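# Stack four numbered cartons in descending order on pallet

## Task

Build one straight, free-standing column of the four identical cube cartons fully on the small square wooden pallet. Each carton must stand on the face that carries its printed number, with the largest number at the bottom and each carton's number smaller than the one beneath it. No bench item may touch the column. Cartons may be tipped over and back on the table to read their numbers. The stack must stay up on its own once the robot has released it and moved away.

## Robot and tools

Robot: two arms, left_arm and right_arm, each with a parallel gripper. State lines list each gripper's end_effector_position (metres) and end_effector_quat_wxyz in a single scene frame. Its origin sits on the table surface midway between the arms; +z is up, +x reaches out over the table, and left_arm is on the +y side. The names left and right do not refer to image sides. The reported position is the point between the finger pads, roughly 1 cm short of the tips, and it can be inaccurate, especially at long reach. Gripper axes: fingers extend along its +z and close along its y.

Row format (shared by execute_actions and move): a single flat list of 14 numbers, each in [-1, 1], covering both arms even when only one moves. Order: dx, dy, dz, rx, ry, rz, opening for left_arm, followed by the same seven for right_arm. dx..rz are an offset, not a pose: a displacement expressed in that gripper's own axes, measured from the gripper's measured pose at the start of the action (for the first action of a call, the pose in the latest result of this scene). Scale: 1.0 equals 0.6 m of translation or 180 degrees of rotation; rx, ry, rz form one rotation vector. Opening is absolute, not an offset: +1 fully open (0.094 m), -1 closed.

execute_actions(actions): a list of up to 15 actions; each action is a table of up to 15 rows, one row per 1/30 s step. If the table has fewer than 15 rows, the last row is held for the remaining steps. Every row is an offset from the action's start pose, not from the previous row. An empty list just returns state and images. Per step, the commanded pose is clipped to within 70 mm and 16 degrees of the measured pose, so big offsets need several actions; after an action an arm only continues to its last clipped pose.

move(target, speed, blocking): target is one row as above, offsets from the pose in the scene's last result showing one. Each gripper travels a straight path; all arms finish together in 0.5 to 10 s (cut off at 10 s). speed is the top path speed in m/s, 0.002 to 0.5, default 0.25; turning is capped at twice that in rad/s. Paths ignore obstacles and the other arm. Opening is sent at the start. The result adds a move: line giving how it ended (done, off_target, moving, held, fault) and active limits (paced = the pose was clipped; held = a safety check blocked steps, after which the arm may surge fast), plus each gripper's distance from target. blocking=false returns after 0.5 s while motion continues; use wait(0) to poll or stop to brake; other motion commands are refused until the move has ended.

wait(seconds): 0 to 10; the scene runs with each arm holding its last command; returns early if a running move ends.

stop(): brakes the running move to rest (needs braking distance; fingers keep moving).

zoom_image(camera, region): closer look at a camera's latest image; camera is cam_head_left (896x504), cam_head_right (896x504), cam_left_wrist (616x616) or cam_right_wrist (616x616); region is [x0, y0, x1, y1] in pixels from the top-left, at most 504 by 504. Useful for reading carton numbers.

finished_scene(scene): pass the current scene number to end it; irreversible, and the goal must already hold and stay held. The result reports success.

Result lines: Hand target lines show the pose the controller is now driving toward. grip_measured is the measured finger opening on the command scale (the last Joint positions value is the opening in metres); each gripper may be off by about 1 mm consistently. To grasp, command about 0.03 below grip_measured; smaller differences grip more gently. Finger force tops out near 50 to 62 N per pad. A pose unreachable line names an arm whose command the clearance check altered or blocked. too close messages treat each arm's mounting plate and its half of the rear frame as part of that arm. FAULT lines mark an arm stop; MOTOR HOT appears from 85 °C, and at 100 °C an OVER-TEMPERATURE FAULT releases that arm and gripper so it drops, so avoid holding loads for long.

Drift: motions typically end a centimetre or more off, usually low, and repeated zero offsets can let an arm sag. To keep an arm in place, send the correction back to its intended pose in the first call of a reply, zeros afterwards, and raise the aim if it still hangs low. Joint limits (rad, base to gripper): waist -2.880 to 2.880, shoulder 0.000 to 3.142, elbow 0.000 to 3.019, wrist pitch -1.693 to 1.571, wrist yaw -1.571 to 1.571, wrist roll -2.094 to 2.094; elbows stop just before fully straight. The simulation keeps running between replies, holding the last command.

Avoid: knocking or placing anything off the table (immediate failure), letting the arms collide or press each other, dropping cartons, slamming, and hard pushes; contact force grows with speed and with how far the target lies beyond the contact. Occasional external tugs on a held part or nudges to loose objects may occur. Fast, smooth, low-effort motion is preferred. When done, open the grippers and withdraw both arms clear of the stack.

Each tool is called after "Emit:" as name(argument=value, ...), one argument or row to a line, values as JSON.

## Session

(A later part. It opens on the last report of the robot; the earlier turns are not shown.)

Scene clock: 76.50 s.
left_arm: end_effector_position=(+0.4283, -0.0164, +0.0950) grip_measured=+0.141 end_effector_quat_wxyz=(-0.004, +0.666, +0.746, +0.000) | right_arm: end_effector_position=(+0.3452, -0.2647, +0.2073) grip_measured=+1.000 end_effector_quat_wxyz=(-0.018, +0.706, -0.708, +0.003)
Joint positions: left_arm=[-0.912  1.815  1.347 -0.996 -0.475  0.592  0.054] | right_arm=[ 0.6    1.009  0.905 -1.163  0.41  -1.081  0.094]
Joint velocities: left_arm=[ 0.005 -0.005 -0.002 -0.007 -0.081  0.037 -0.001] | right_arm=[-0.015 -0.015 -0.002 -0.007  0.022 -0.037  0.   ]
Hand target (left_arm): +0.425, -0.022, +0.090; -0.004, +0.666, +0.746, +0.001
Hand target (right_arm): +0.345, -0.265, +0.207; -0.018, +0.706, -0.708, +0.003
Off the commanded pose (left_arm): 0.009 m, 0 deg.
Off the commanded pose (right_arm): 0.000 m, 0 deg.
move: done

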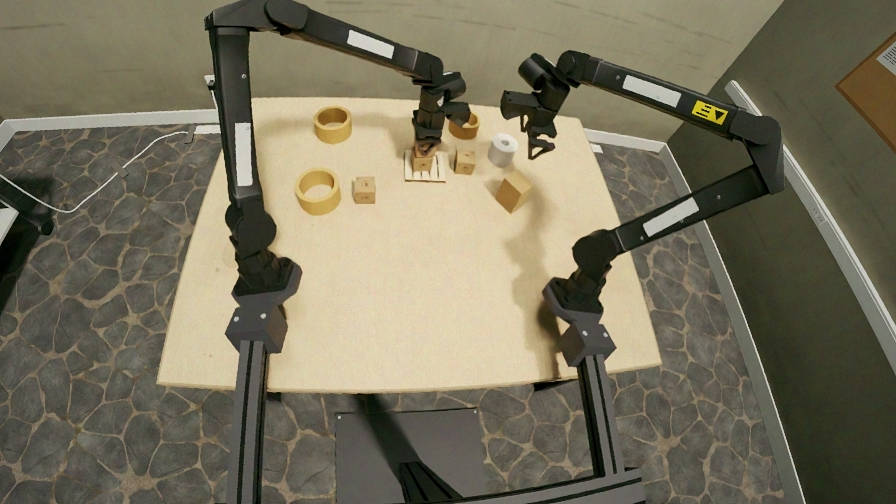

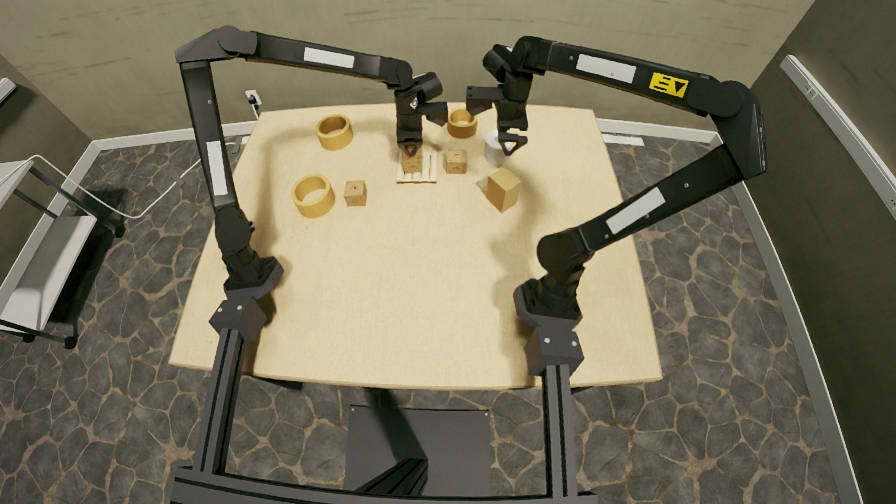

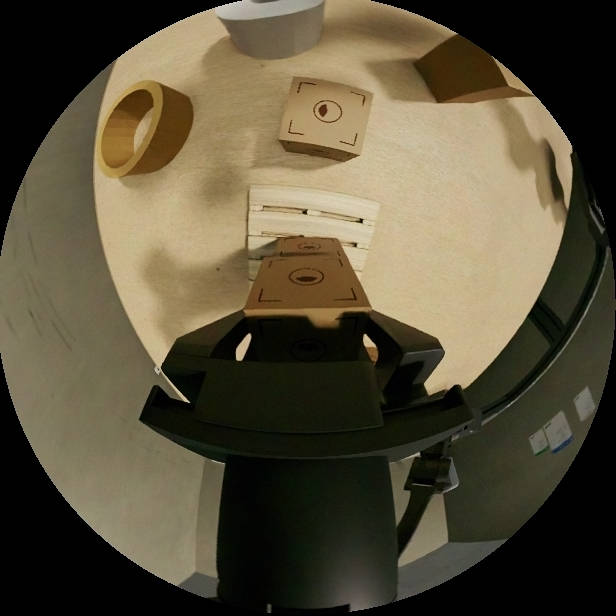

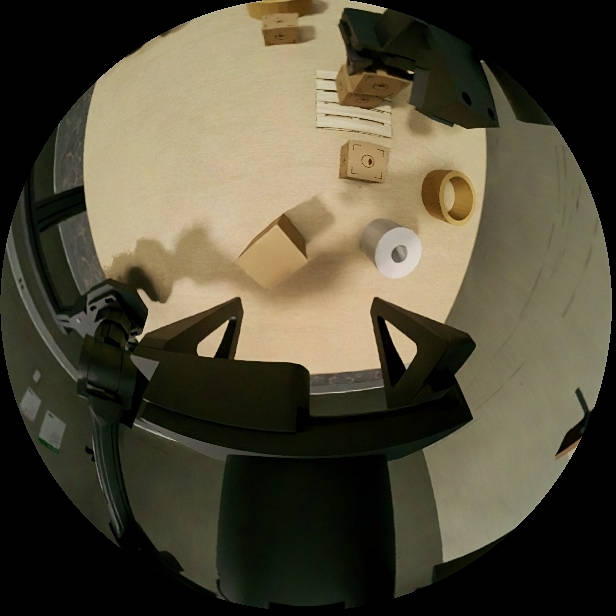

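Emit:
move(
  target=[0,0,0,0,0,0,1,0,0,0,0,0,0.5,1],
  speed=0.4,
)

Emit:
move(
  target=[-0.01,0.01,-0.1,0,0,0,1,0,0,0,0,0,0,1],
  speed=0.1,
)

Emit:
move(
  target=[0.245,-0.215,0.04,0,0,0.04,1,-0.16,0.2,0.12,0,0,0,1],
  speed=0.15,
)

Scene clock: 79.40 s.
left_arm: end_effector_position=(+0.4281, -0.0164, +0.0949) grip_measured=+1.000 end_effector_quat_wxyz=(-0.004, +0.666, +0.746, +0.001) | right_arm: end_effector_position=(+0.3450, -0.2643, +0.2073) grip_measured=+1.000 end_effector_quat_wxyz=(+0.014, -0.007, +1.000, +0.012)
Joint positions: left_arm=[-0.912  1.815  1.346 -0.996 -0.475  0.592  0.094] | right_arm=[ 0.6    1.009  0.905 -1.163  0.408  0.472  0.094]
Joint velocities: left_arm=[-0.005 -0.005 -0.002  0.007  0.007 -0.081  0.   ] | right_arm=[-0.015 -0.015  0.027 -0.027  0.022  0.066  0.   ]
Hand target (left_arm): +0.428, -0.016, +0.095; -0.004, +0.666, +0.746, +0.000
Hand target (right_arm): +0.345, -0.265, +0.207; +0.015, +0.001, +1.000, +0.011
Off the commanded pose (left_arm): 0.000 m, 0 deg.
Off the commanded pose (right_arm): 0.000 m, 1 deg.
move: done

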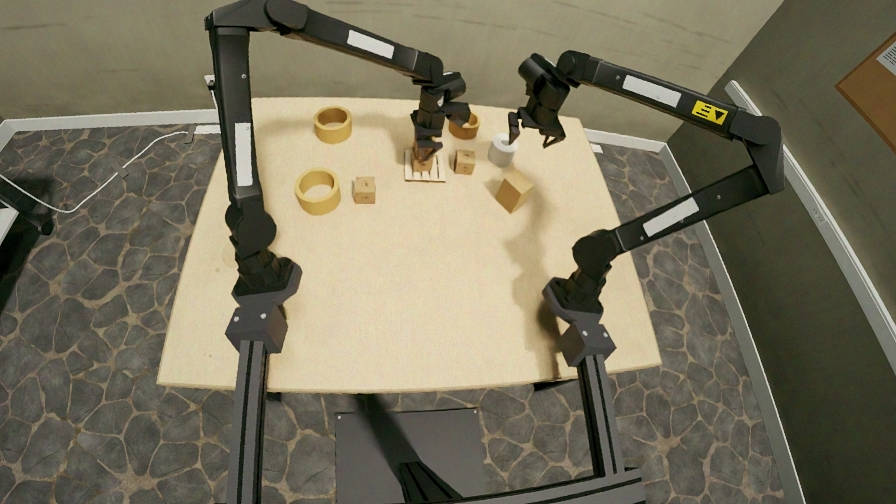

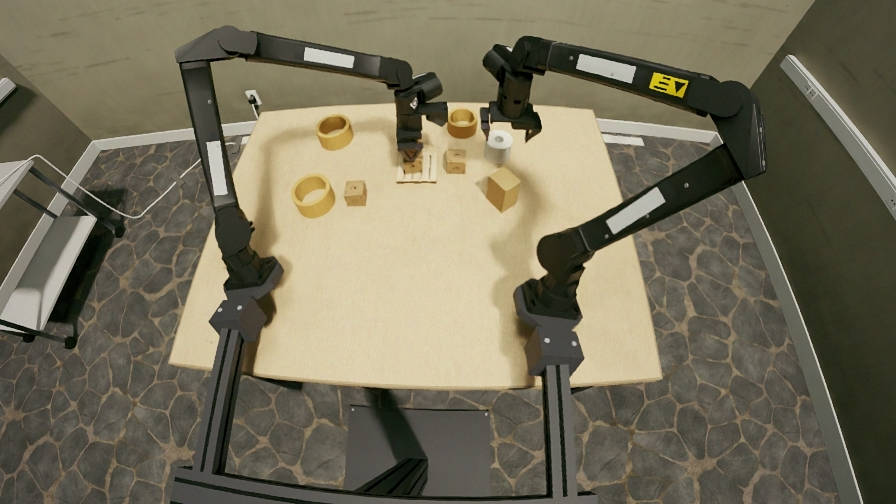

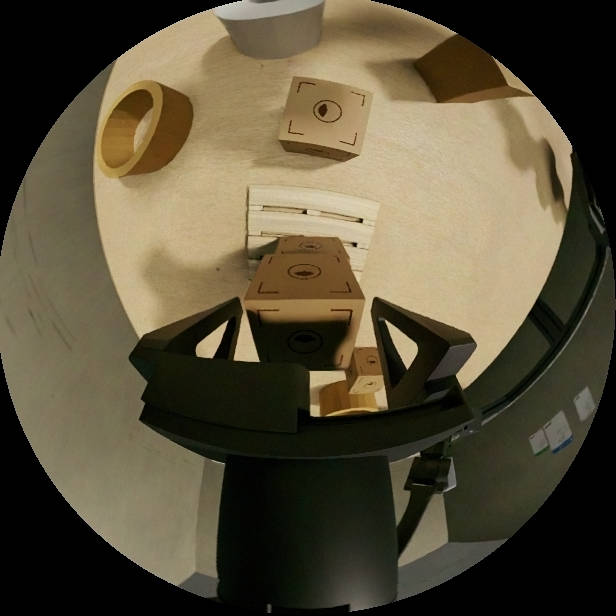

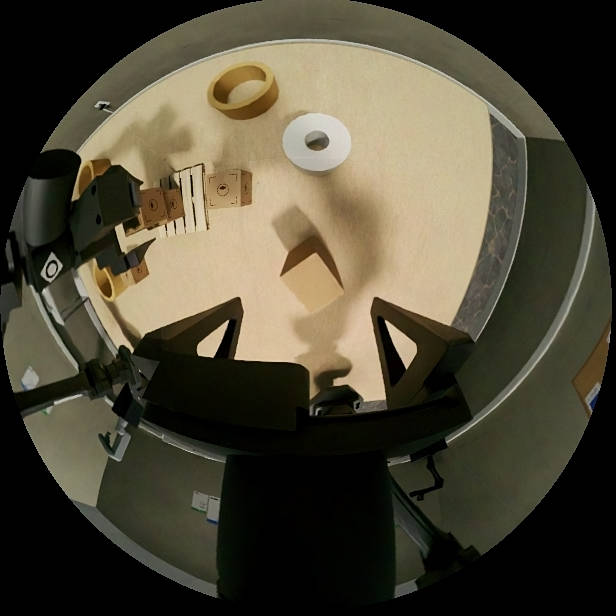

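Scene clock: 80.43 s.
left_arm: end_effector_position=(+0.4231, -0.0147, +0.1352) grip_measured=+1.000 end_effector_quat_wxyz=(-0.024, +0.674, +0.738, +0.003) | right_arm: end_effector_position=(+0.3450, -0.2643, +0.2073) grip_measured=+1.000 end_effector_quat_wxyz=(+0.014, -0.007, +1.000, +0.012)
Joint positions: left_arm=[-0.952  1.787  1.405 -1.149 -0.476  0.551  0.094] | right_arm=[ 0.6    1.009  0.905 -1.163  0.408  0.473  0.094]
Joint velocities: left_arm=[ 0.005 -0.005 -0.002  0.007 -0.007 -0.037  0.   ] | right_arm=[-0.005 -0.005  0.007 -0.012  0.022 -0.022  0.   ]
Hand target (left_arm): +0.435, -0.021, +0.155; -0.004, +0.666, +0.746, +0.000
Hand target (right_arm): +0.345, -0.264, +0.207; +0.014, -0.007, +1.000, +0.012
Off the commanded pose (left_arm): 0.024 m, 3 deg.
Off the commanded pose (right_arm): 0.000 m, 0 deg.
move: off_target (left_arm)

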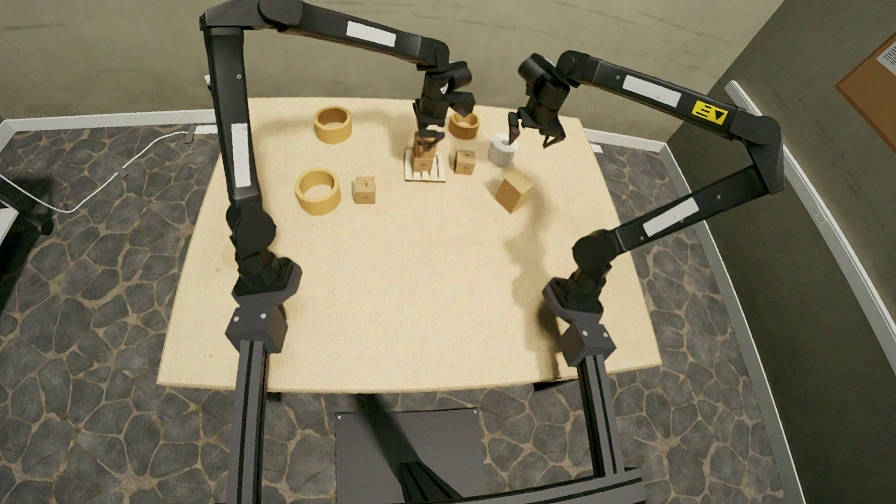

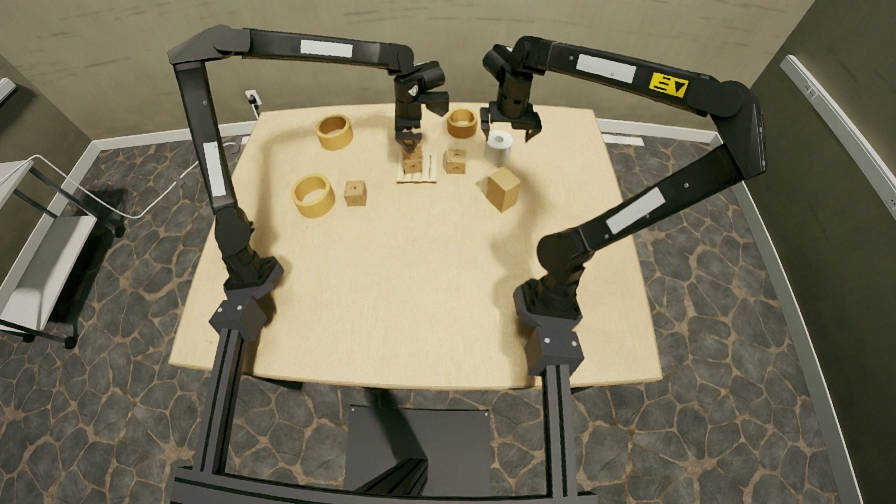

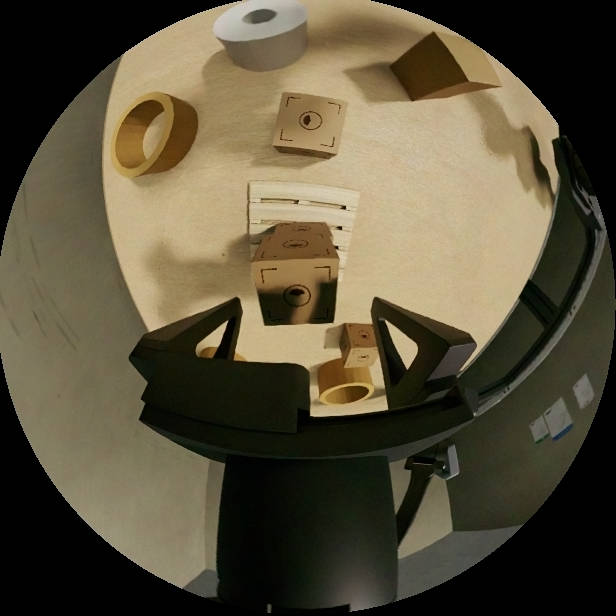

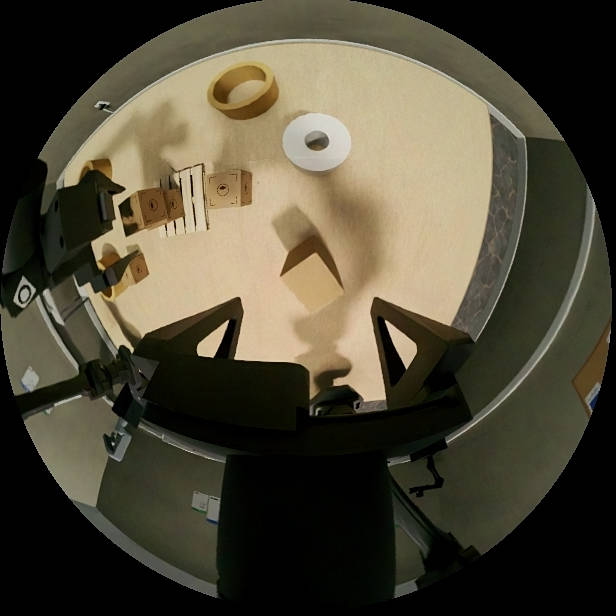

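Scene clock: 82.13 s.
left_arm: end_effector_position=(+0.2765, +0.1265, +0.1126) grip_measured=+1.000 end_effector_quat_wxyz=(-0.041, +0.716, +0.697, +0.004) | right_arm: end_effector_position=(+0.4275, -0.1570, +0.1347) grip_measured=+1.000 end_effector_quat_wxyz=(+0.000, -0.015, +1.000, +0.002)
Joint positions: left_arm=[-0.995  1.406  0.782 -0.965 -0.476  0.603  0.094] | right_arm=[ 0.648  1.459  1.146 -1.013  0.424  0.523  0.094]
Joint velocities: left_arm=[-0.005  0.005  0.002 -0.007 -0.066 -0.022  0.   ] | right_arm=[ 0.015 -0.005 -0.012  0.012 -0.037  0.051  0.   ]
Hand target (left_arm): +0.281, +0.121, +0.120; -0.024, +0.719, +0.694, +0.002
Hand target (right_arm): +0.443, -0.144, +0.143; +0.014, -0.007, +1.000, +0.011
Off the commanded pose (left_arm): 0.011 m, 2 deg.
Off the commanded pose (right_arm): 0.022 m, 2 deg.
move: off_target (left_arm, right_arm)

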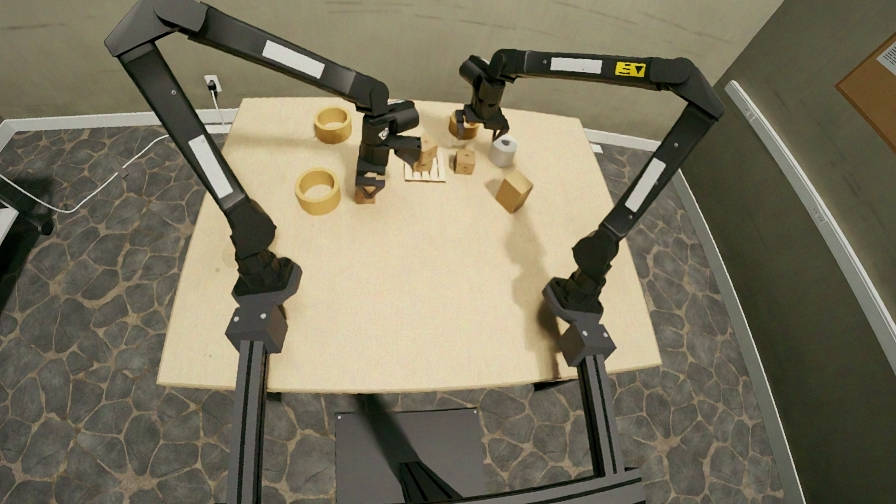

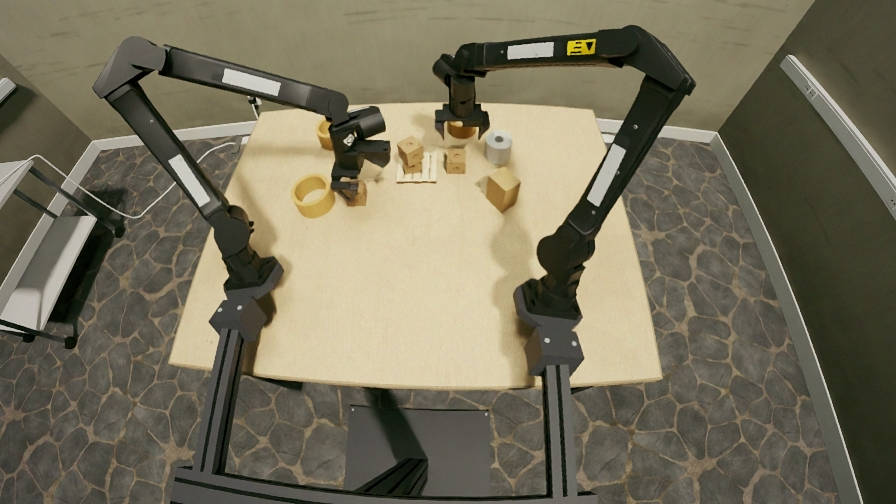

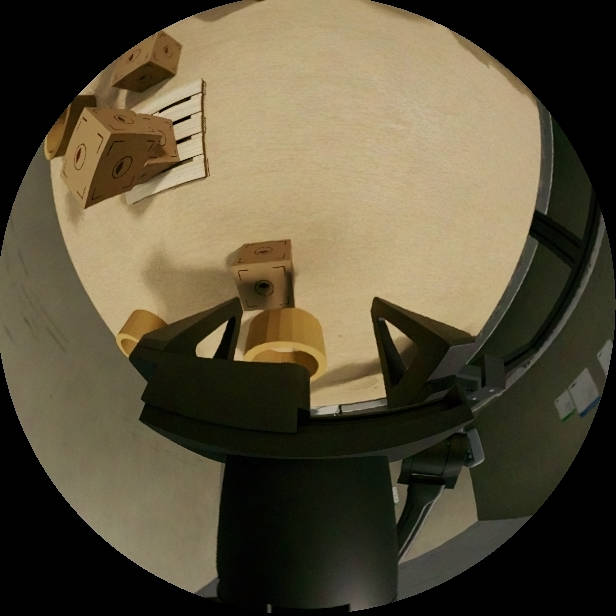

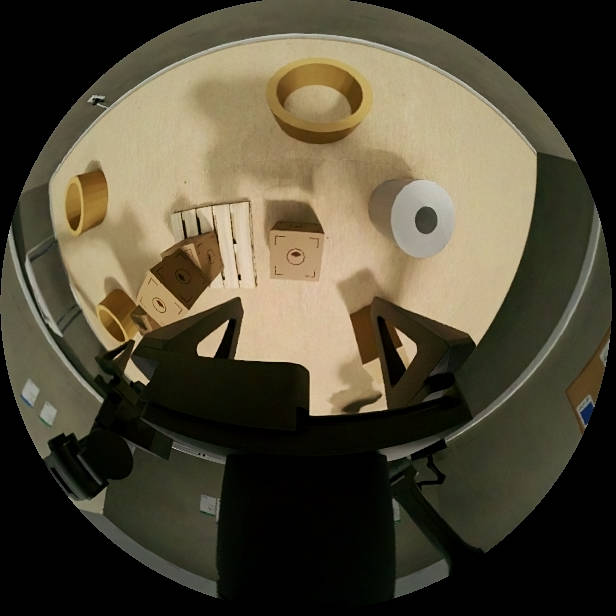

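Emit:
move(
  target=[0.02,0.07,0.05,-0.017,-0.02,0,1,-0.02,0.25,-0.13,0,0,0,1],
  speed=0.12,
)

Scene clock: 84.03 s.
left_arm: end_effector_position=(+0.3136, +0.1391, +0.0810) grip_measured=+1.000 end_effector_quat_wxyz=(-0.005, +0.716, +0.698, +0.001) | right_arm: end_effector_position=(+0.4263, -0.0203, +0.2072) grip_measured=+1.000 end_effector_quat_wxyz=(-0.006, -0.024, +1.000, -0.006)
Joint positions: left_arm=[-0.856  1.406  0.745 -0.777 -0.469  0.795  0.094] | right_arm=[ 0.919  1.683  1.509 -1.303  0.475  0.811  0.094]
Joint velocities: left_arm=[ 0.005 -0.005  0.002 -0.007 -0.007  0.037  0.   ] | right_arm=[ 0.005  0.005  0.002 -0.007 -0.037 -0.007  0.   ]
Hand target (left_arm): +0.317, +0.139, +0.081; +0.000, +0.717, +0.697, -0.001
Hand target (right_arm): +0.435, -0.008, +0.212; +0.000, -0.016, +1.000, -0.000
Off the commanded pose (left_arm): 0.004 m, 1 deg.
Off the commanded pose (right_arm): 0.017 m, 2 deg.
move: off_target (right_arm)

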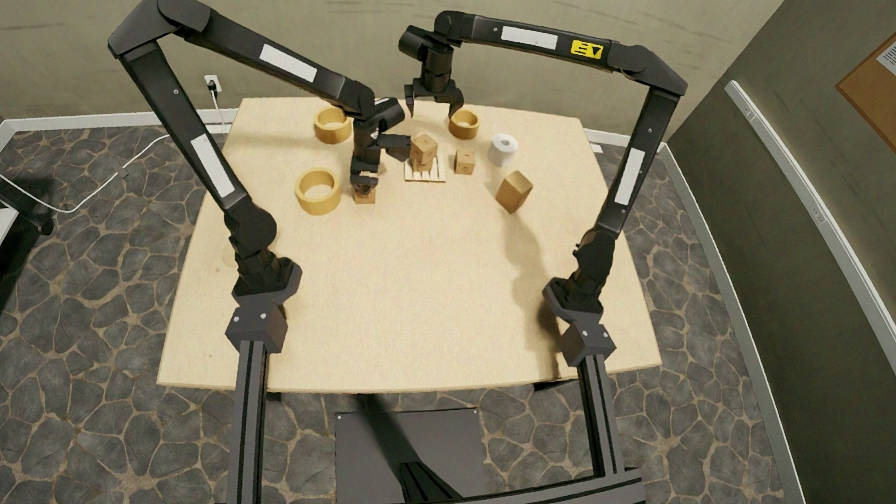

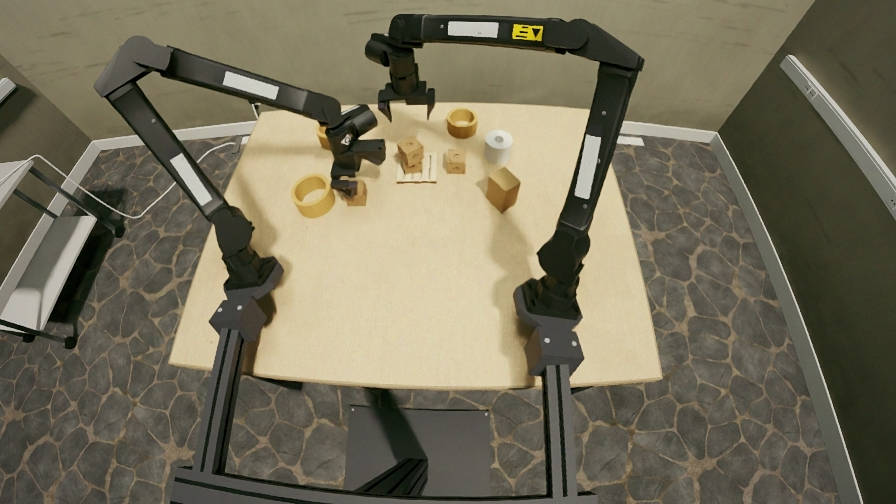

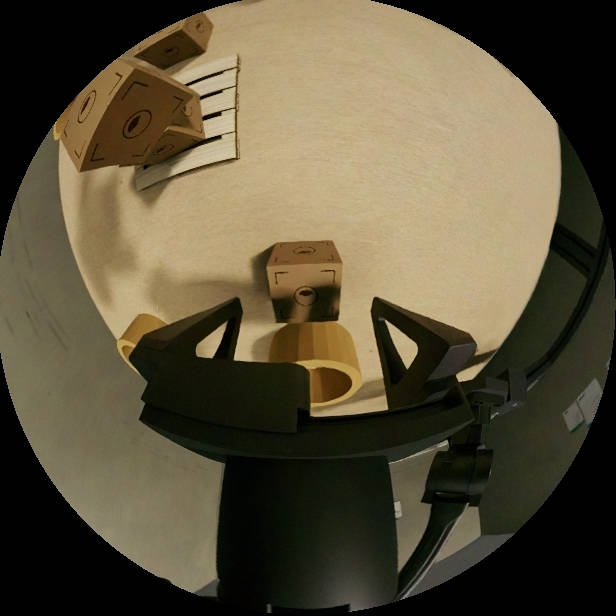

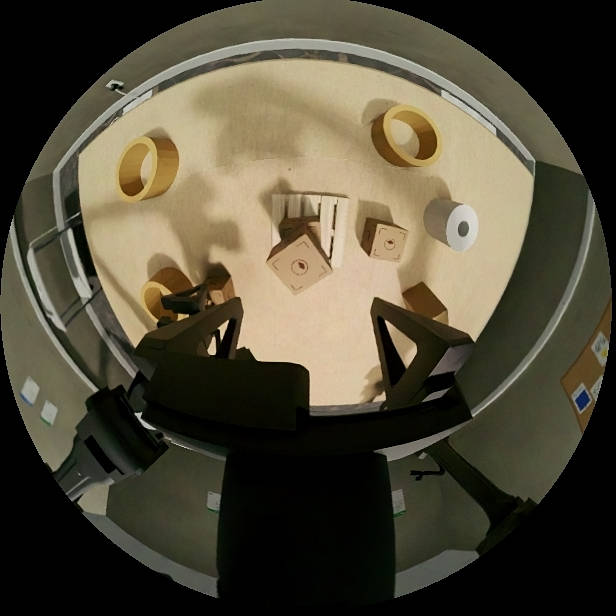

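Emit:
move(
  target=[0.005,0,0.11,0,0,0,1,0,0.025,0,0,0,-0.25,1],
  speed=0.2,
)

Emit:
move(
  target=[0,0,0,0,0,0,0.09,0,0,0.07,0,0,0,1],
  speed=0.06,
)

Scene clock: 86.80 s.
left_arm: end_effector_position=(+0.3139, +0.1416, +0.0207) grip_measured=+1.000 end_effector_quat_wxyz=(-0.002, +0.714, +0.700, +0.002) | right_arm: end_effector_position=(+0.4252, -0.0191, +0.2063) grip_measured=+1.000 end_effector_quat_wxyz=(-0.008, -0.390, +0.921, -0.004)
Joint positions: left_arm=[-0.772  1.534  0.695 -0.55  -0.457  0.883  0.094] | right_arm=[ 0.921  1.686  1.509 -1.303  0.476  0.061  0.094]
Joint velocities: left_arm=[-0.005 -0.005 -0.012 -0.007 -0.022  0.051  0.   ] | right_arm=[-0.015 -0.015  0.007 -0.007 -0.066  0.022  0.   ]
Hand target (left_arm): +0.313, +0.142, +0.015; -0.005, +0.716, +0.698, +0.000
Hand target (right_arm): +0.426, -0.006, +0.207; -0.007, -0.405, +0.914, -0.003
Off the commanded pose (left_arm): 0.006 m, 1 deg.
Off the commanded pose (right_arm): 0.014 m, 2 deg.
move: off_target (right_arm)

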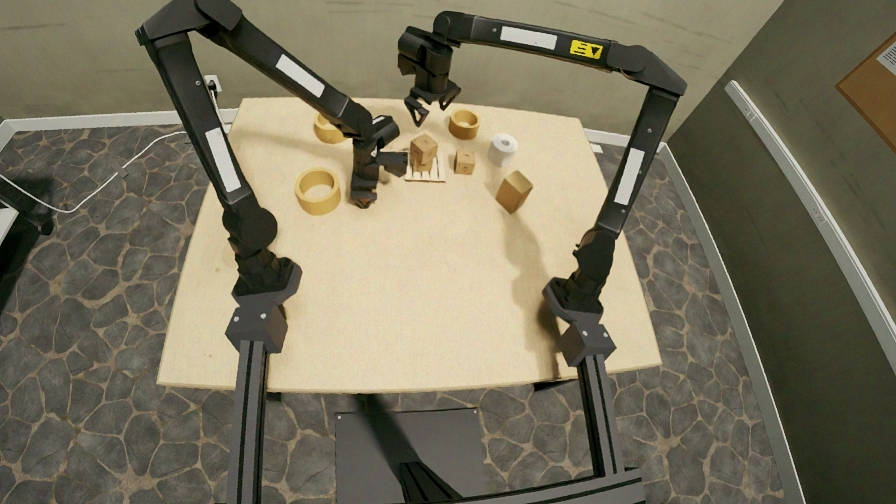

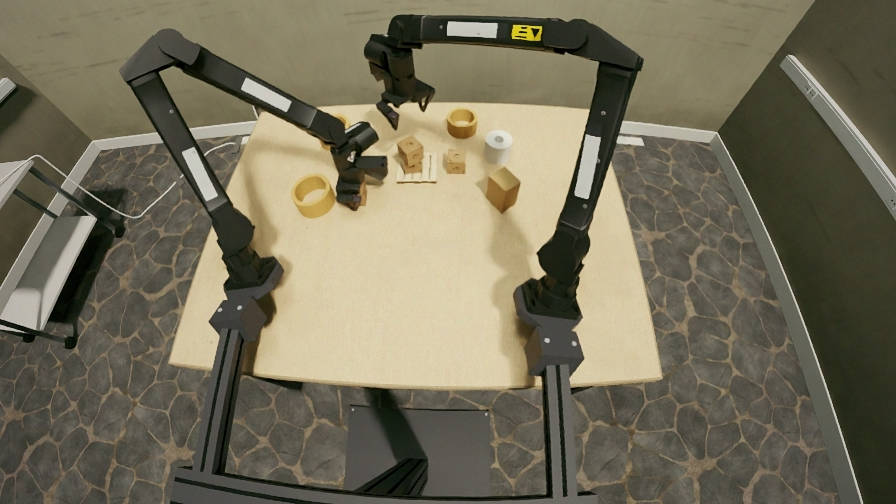

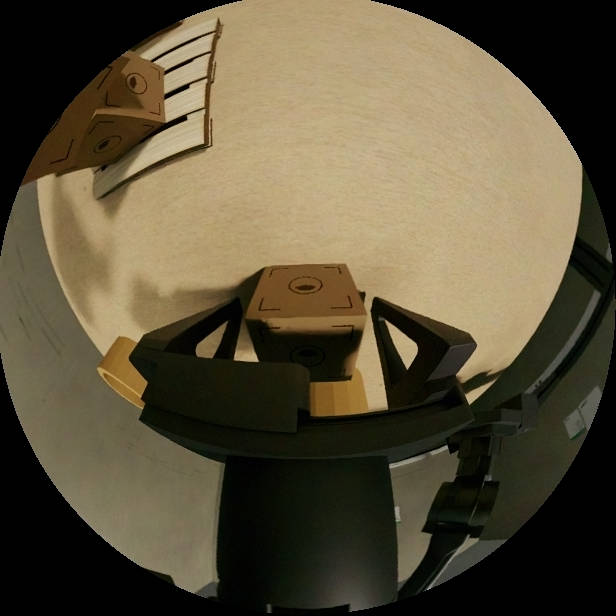

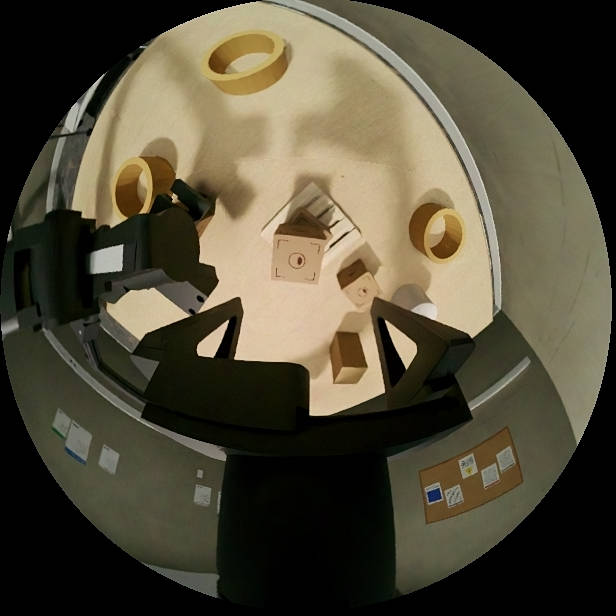

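Scene clock: 87.80 s.
left_arm: end_effector_position=(+0.3139, +0.1416, +0.0207) grip_measured=+0.142 end_effector_quat_wxyz=(-0.002, +0.714, +0.700, +0.002) | right_arm: end_effector_position=(+0.4273, -0.0185, +0.1828) grip_measured=+1.000 end_effector_quat_wxyz=(+0.005, -0.384, +0.923, +0.002)
Joint positions: left_arm=[-0.772  1.534  0.695 -0.55  -0.457  0.883  0.054] | right_arm=[ 0.898  1.686  1.453 -1.202  0.473  0.034  0.094]
Joint velocities: left_arm=[-0.015 -0.005 -0.012  0.017  0.066  0.051 -0.001] | right_arm=[-0.015 -0.005 -0.002  0.007 -0.022 -0.022  0.   ]
Hand target (left_arm): +0.314, +0.142, +0.021; -0.002, +0.714, +0.700, +0.002
Hand target (right_arm): +0.425, -0.020, +0.165; -0.008, -0.390, +0.921, -0.003
Off the commanded pose (left_arm): 0.000 m, 0 deg.
Off the commanded pose (right_arm): 0.019 m, 2 deg.
move: off_target (right_arm)

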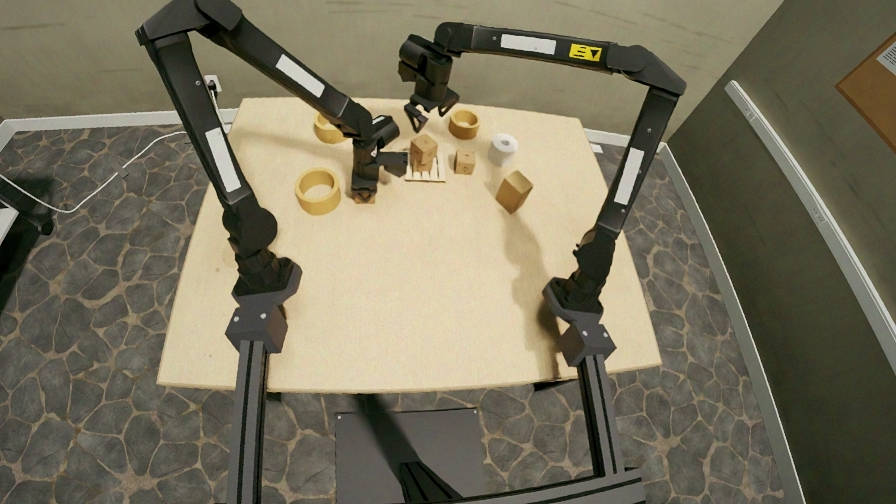

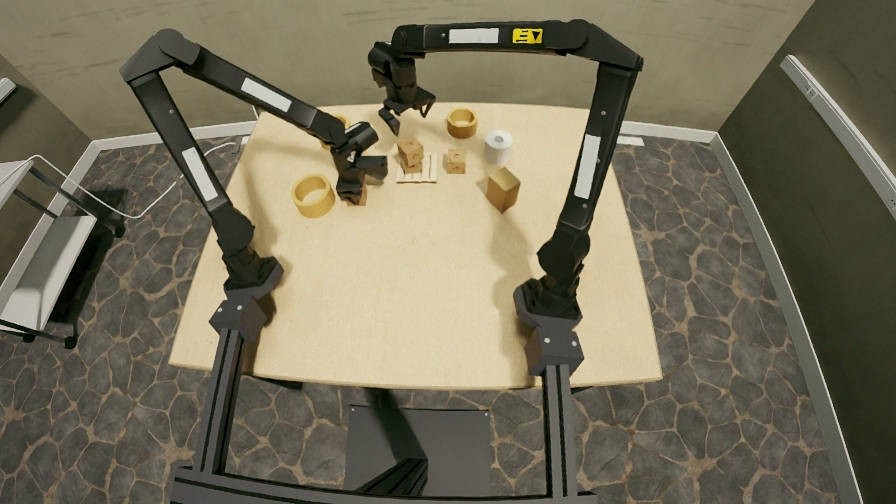

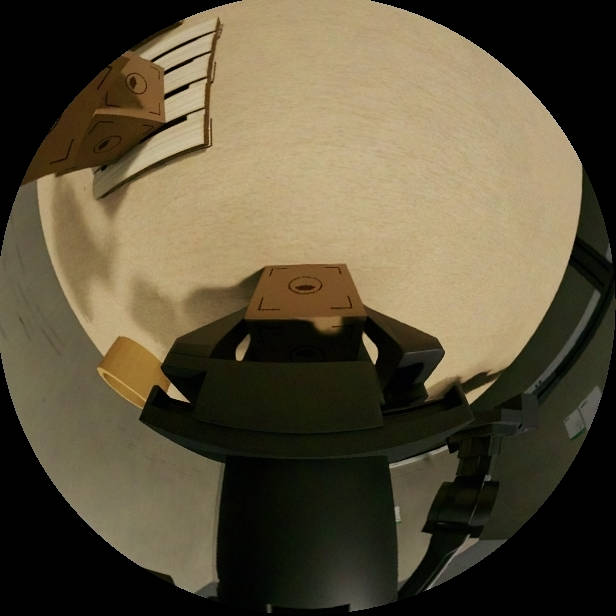

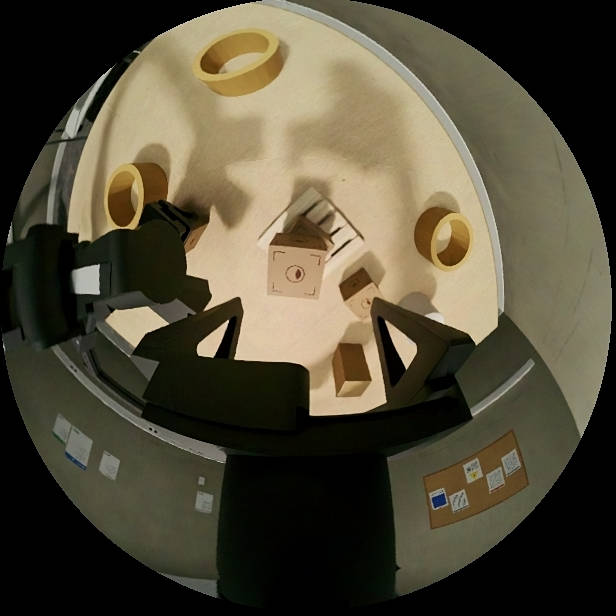

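Emit:
move(
  target=[0.1,-0.1,-0.2,0,0,0,0.09,0,0.035,0.07,0,0,0.025,1],
  speed=0.1,
)

Scene clock: 89.80 s.
left_arm: end_effector_position=(+0.2544, +0.2034, +0.1365) grip_measured=+0.142 end_effector_quat_wxyz=(-0.005, +0.717, +0.697, +0.002) | right_arm: end_effector_position=(+0.4200, -0.0064, +0.1563) grip_measured=+1.000 end_effector_quat_wxyz=(+0.016, -0.349, +0.937, +0.008)
Joint positions: left_arm=[-0.949  1.074  0.592 -1.004 -0.481  0.693  0.054] | right_arm=[ 0.898  1.711  1.404 -1.101  0.473  0.095  0.094]
Joint velocities: left_arm=[-0.024 -0.005 -0.007 -0.002  0.066 -0.154  0.   ] | right_arm=[ 0.005 -0.005 -0.002 -0.002 -0.081 -0.022  0.   ]
Hand target (left_arm): +0.255, +0.203, +0.141; -0.001, +0.714, +0.700, +0.003
Hand target (right_arm): +0.413, -0.004, +0.141; +0.005, -0.347, +0.938, +0.003
Off the commanded pose (left_arm): 0.005 m, 1 deg.
Off the commanded pose (right_arm): 0.017 m, 1 deg.
move: off_target (right_arm)

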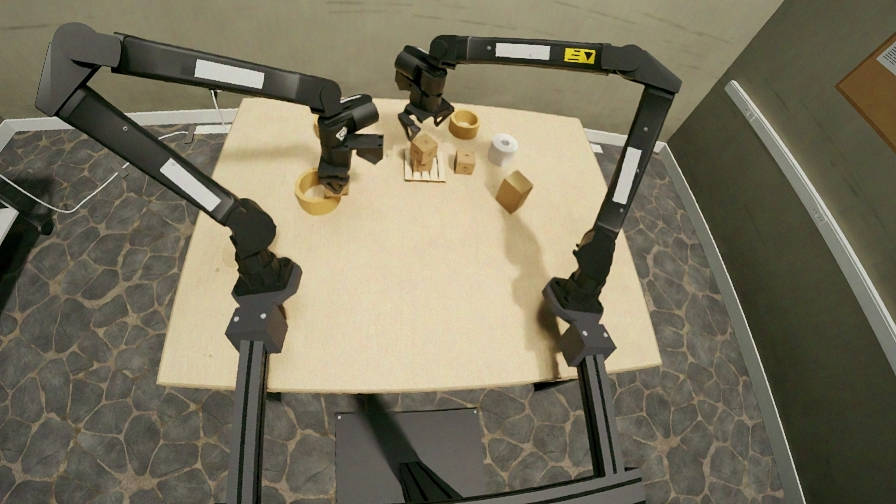

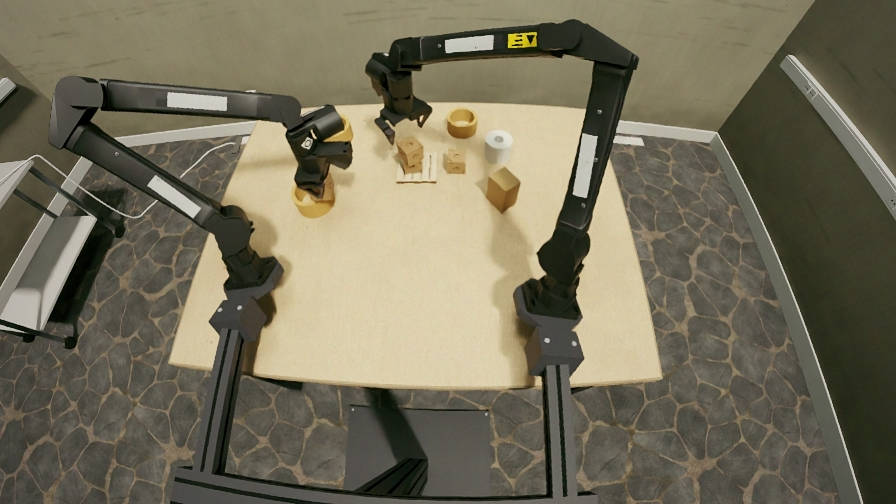

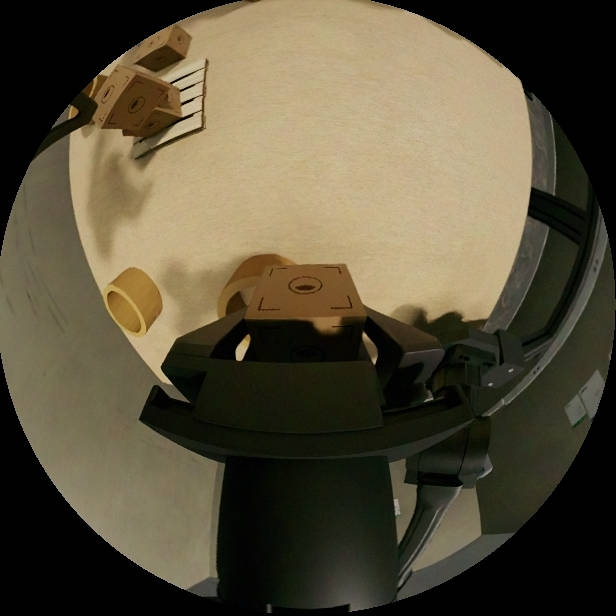

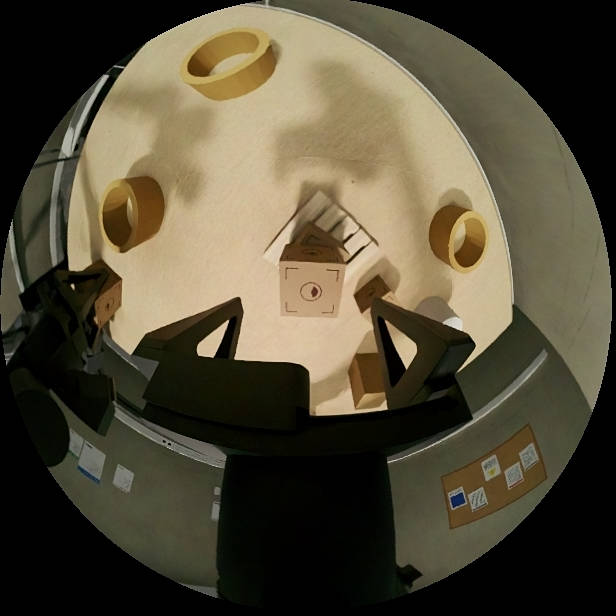

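Emit:
move(
  target=[0,0,0,0,0,0,0.09,0.012,0,0.118,0,0.015,0,1],
  speed=0.05,
)

Scene clock: 91.77 s.
left_arm: end_effector_position=(+0.2530, +0.2043, +0.1355) grip_measured=+0.142 end_effector_quat_wxyz=(-0.007, +0.717, +0.697, +0.002) | right_arm: end_effector_position=(+0.4208, -0.0054, +0.1048) grip_measured=+1.000 end_effector_quat_wxyz=(+0.008, -0.344, +0.939, +0.007)
Joint positions: left_arm=[-0.949  1.074  0.588 -1.004 -0.481  0.69   0.054] | right_arm=[ 0.852  1.775  1.367 -0.995  0.46   0.065  0.094]
Joint velocities: left_arm=[-0.005 -0.005  0.002  0.007 -0.007  0.022 -0.   ] | right_arm=[ 0.005 -0.005 -0.007 -0.007 -0.022 -0.095  0.   ]
Hand target (left_arm): +0.254, +0.203, +0.136; -0.005, +0.718, +0.697, +0.002
Hand target (right_arm): +0.417, -0.010, +0.086; -0.006, -0.349, +0.937, +0.001
Off the commanded pose (left_arm): 0.002 m, 0 deg.
Off the commanded pose (right_arm): 0.020 m, 2 deg.
move: off_target (right_arm)

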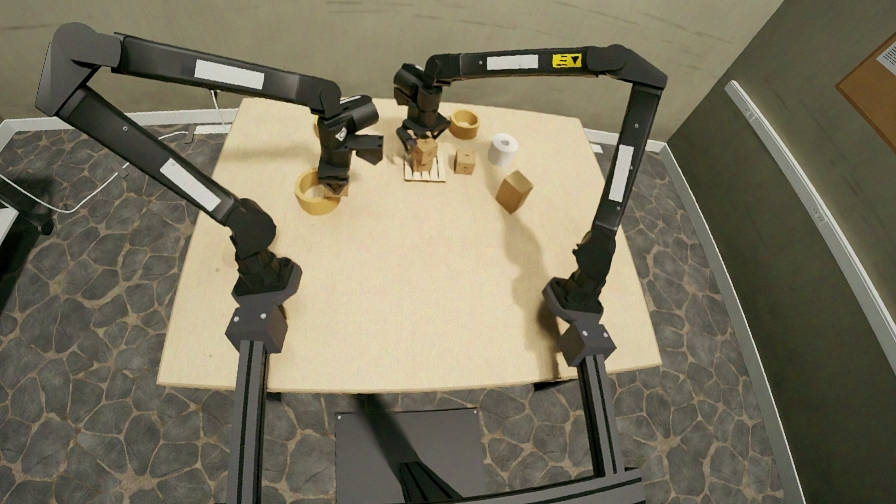

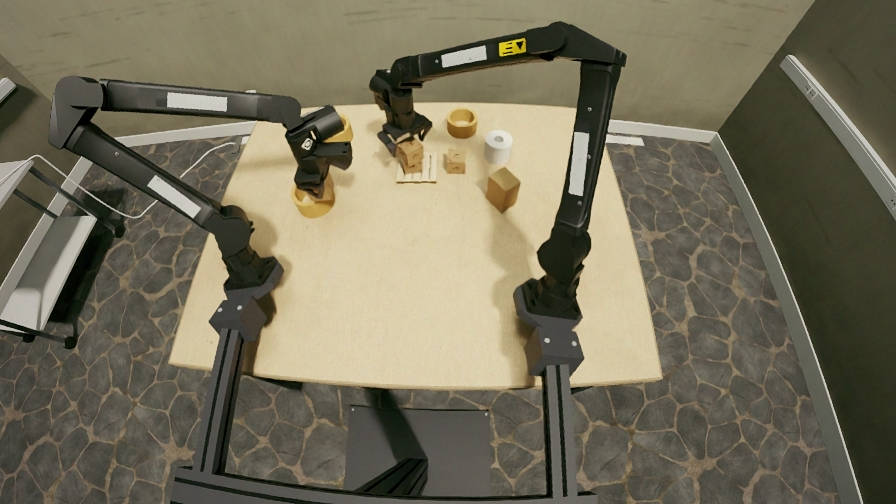

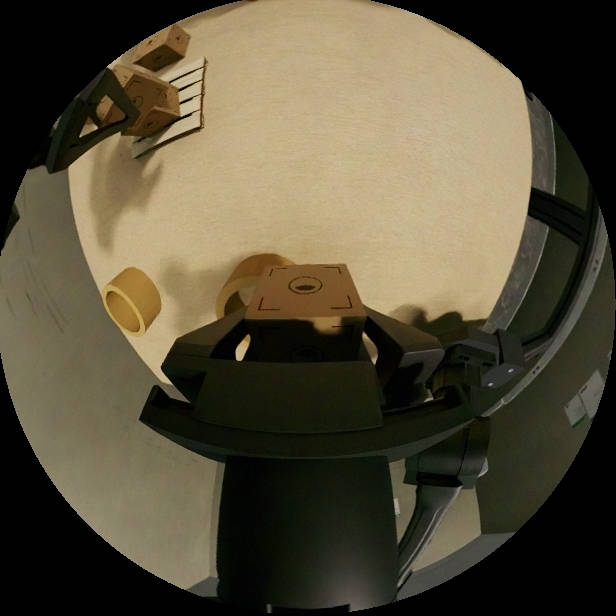

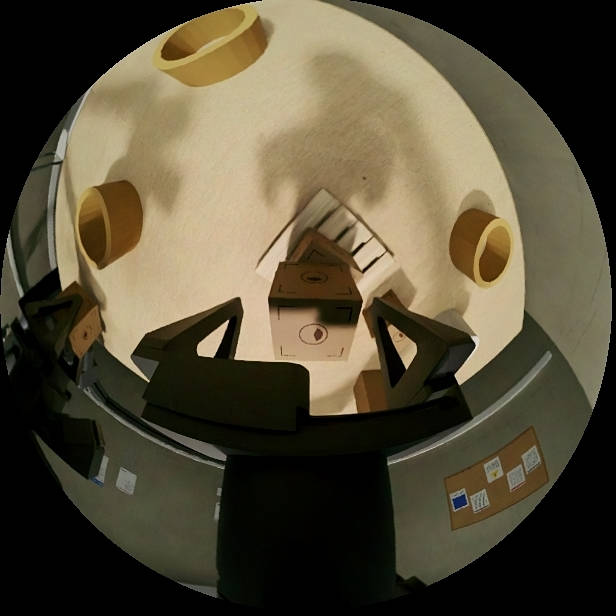

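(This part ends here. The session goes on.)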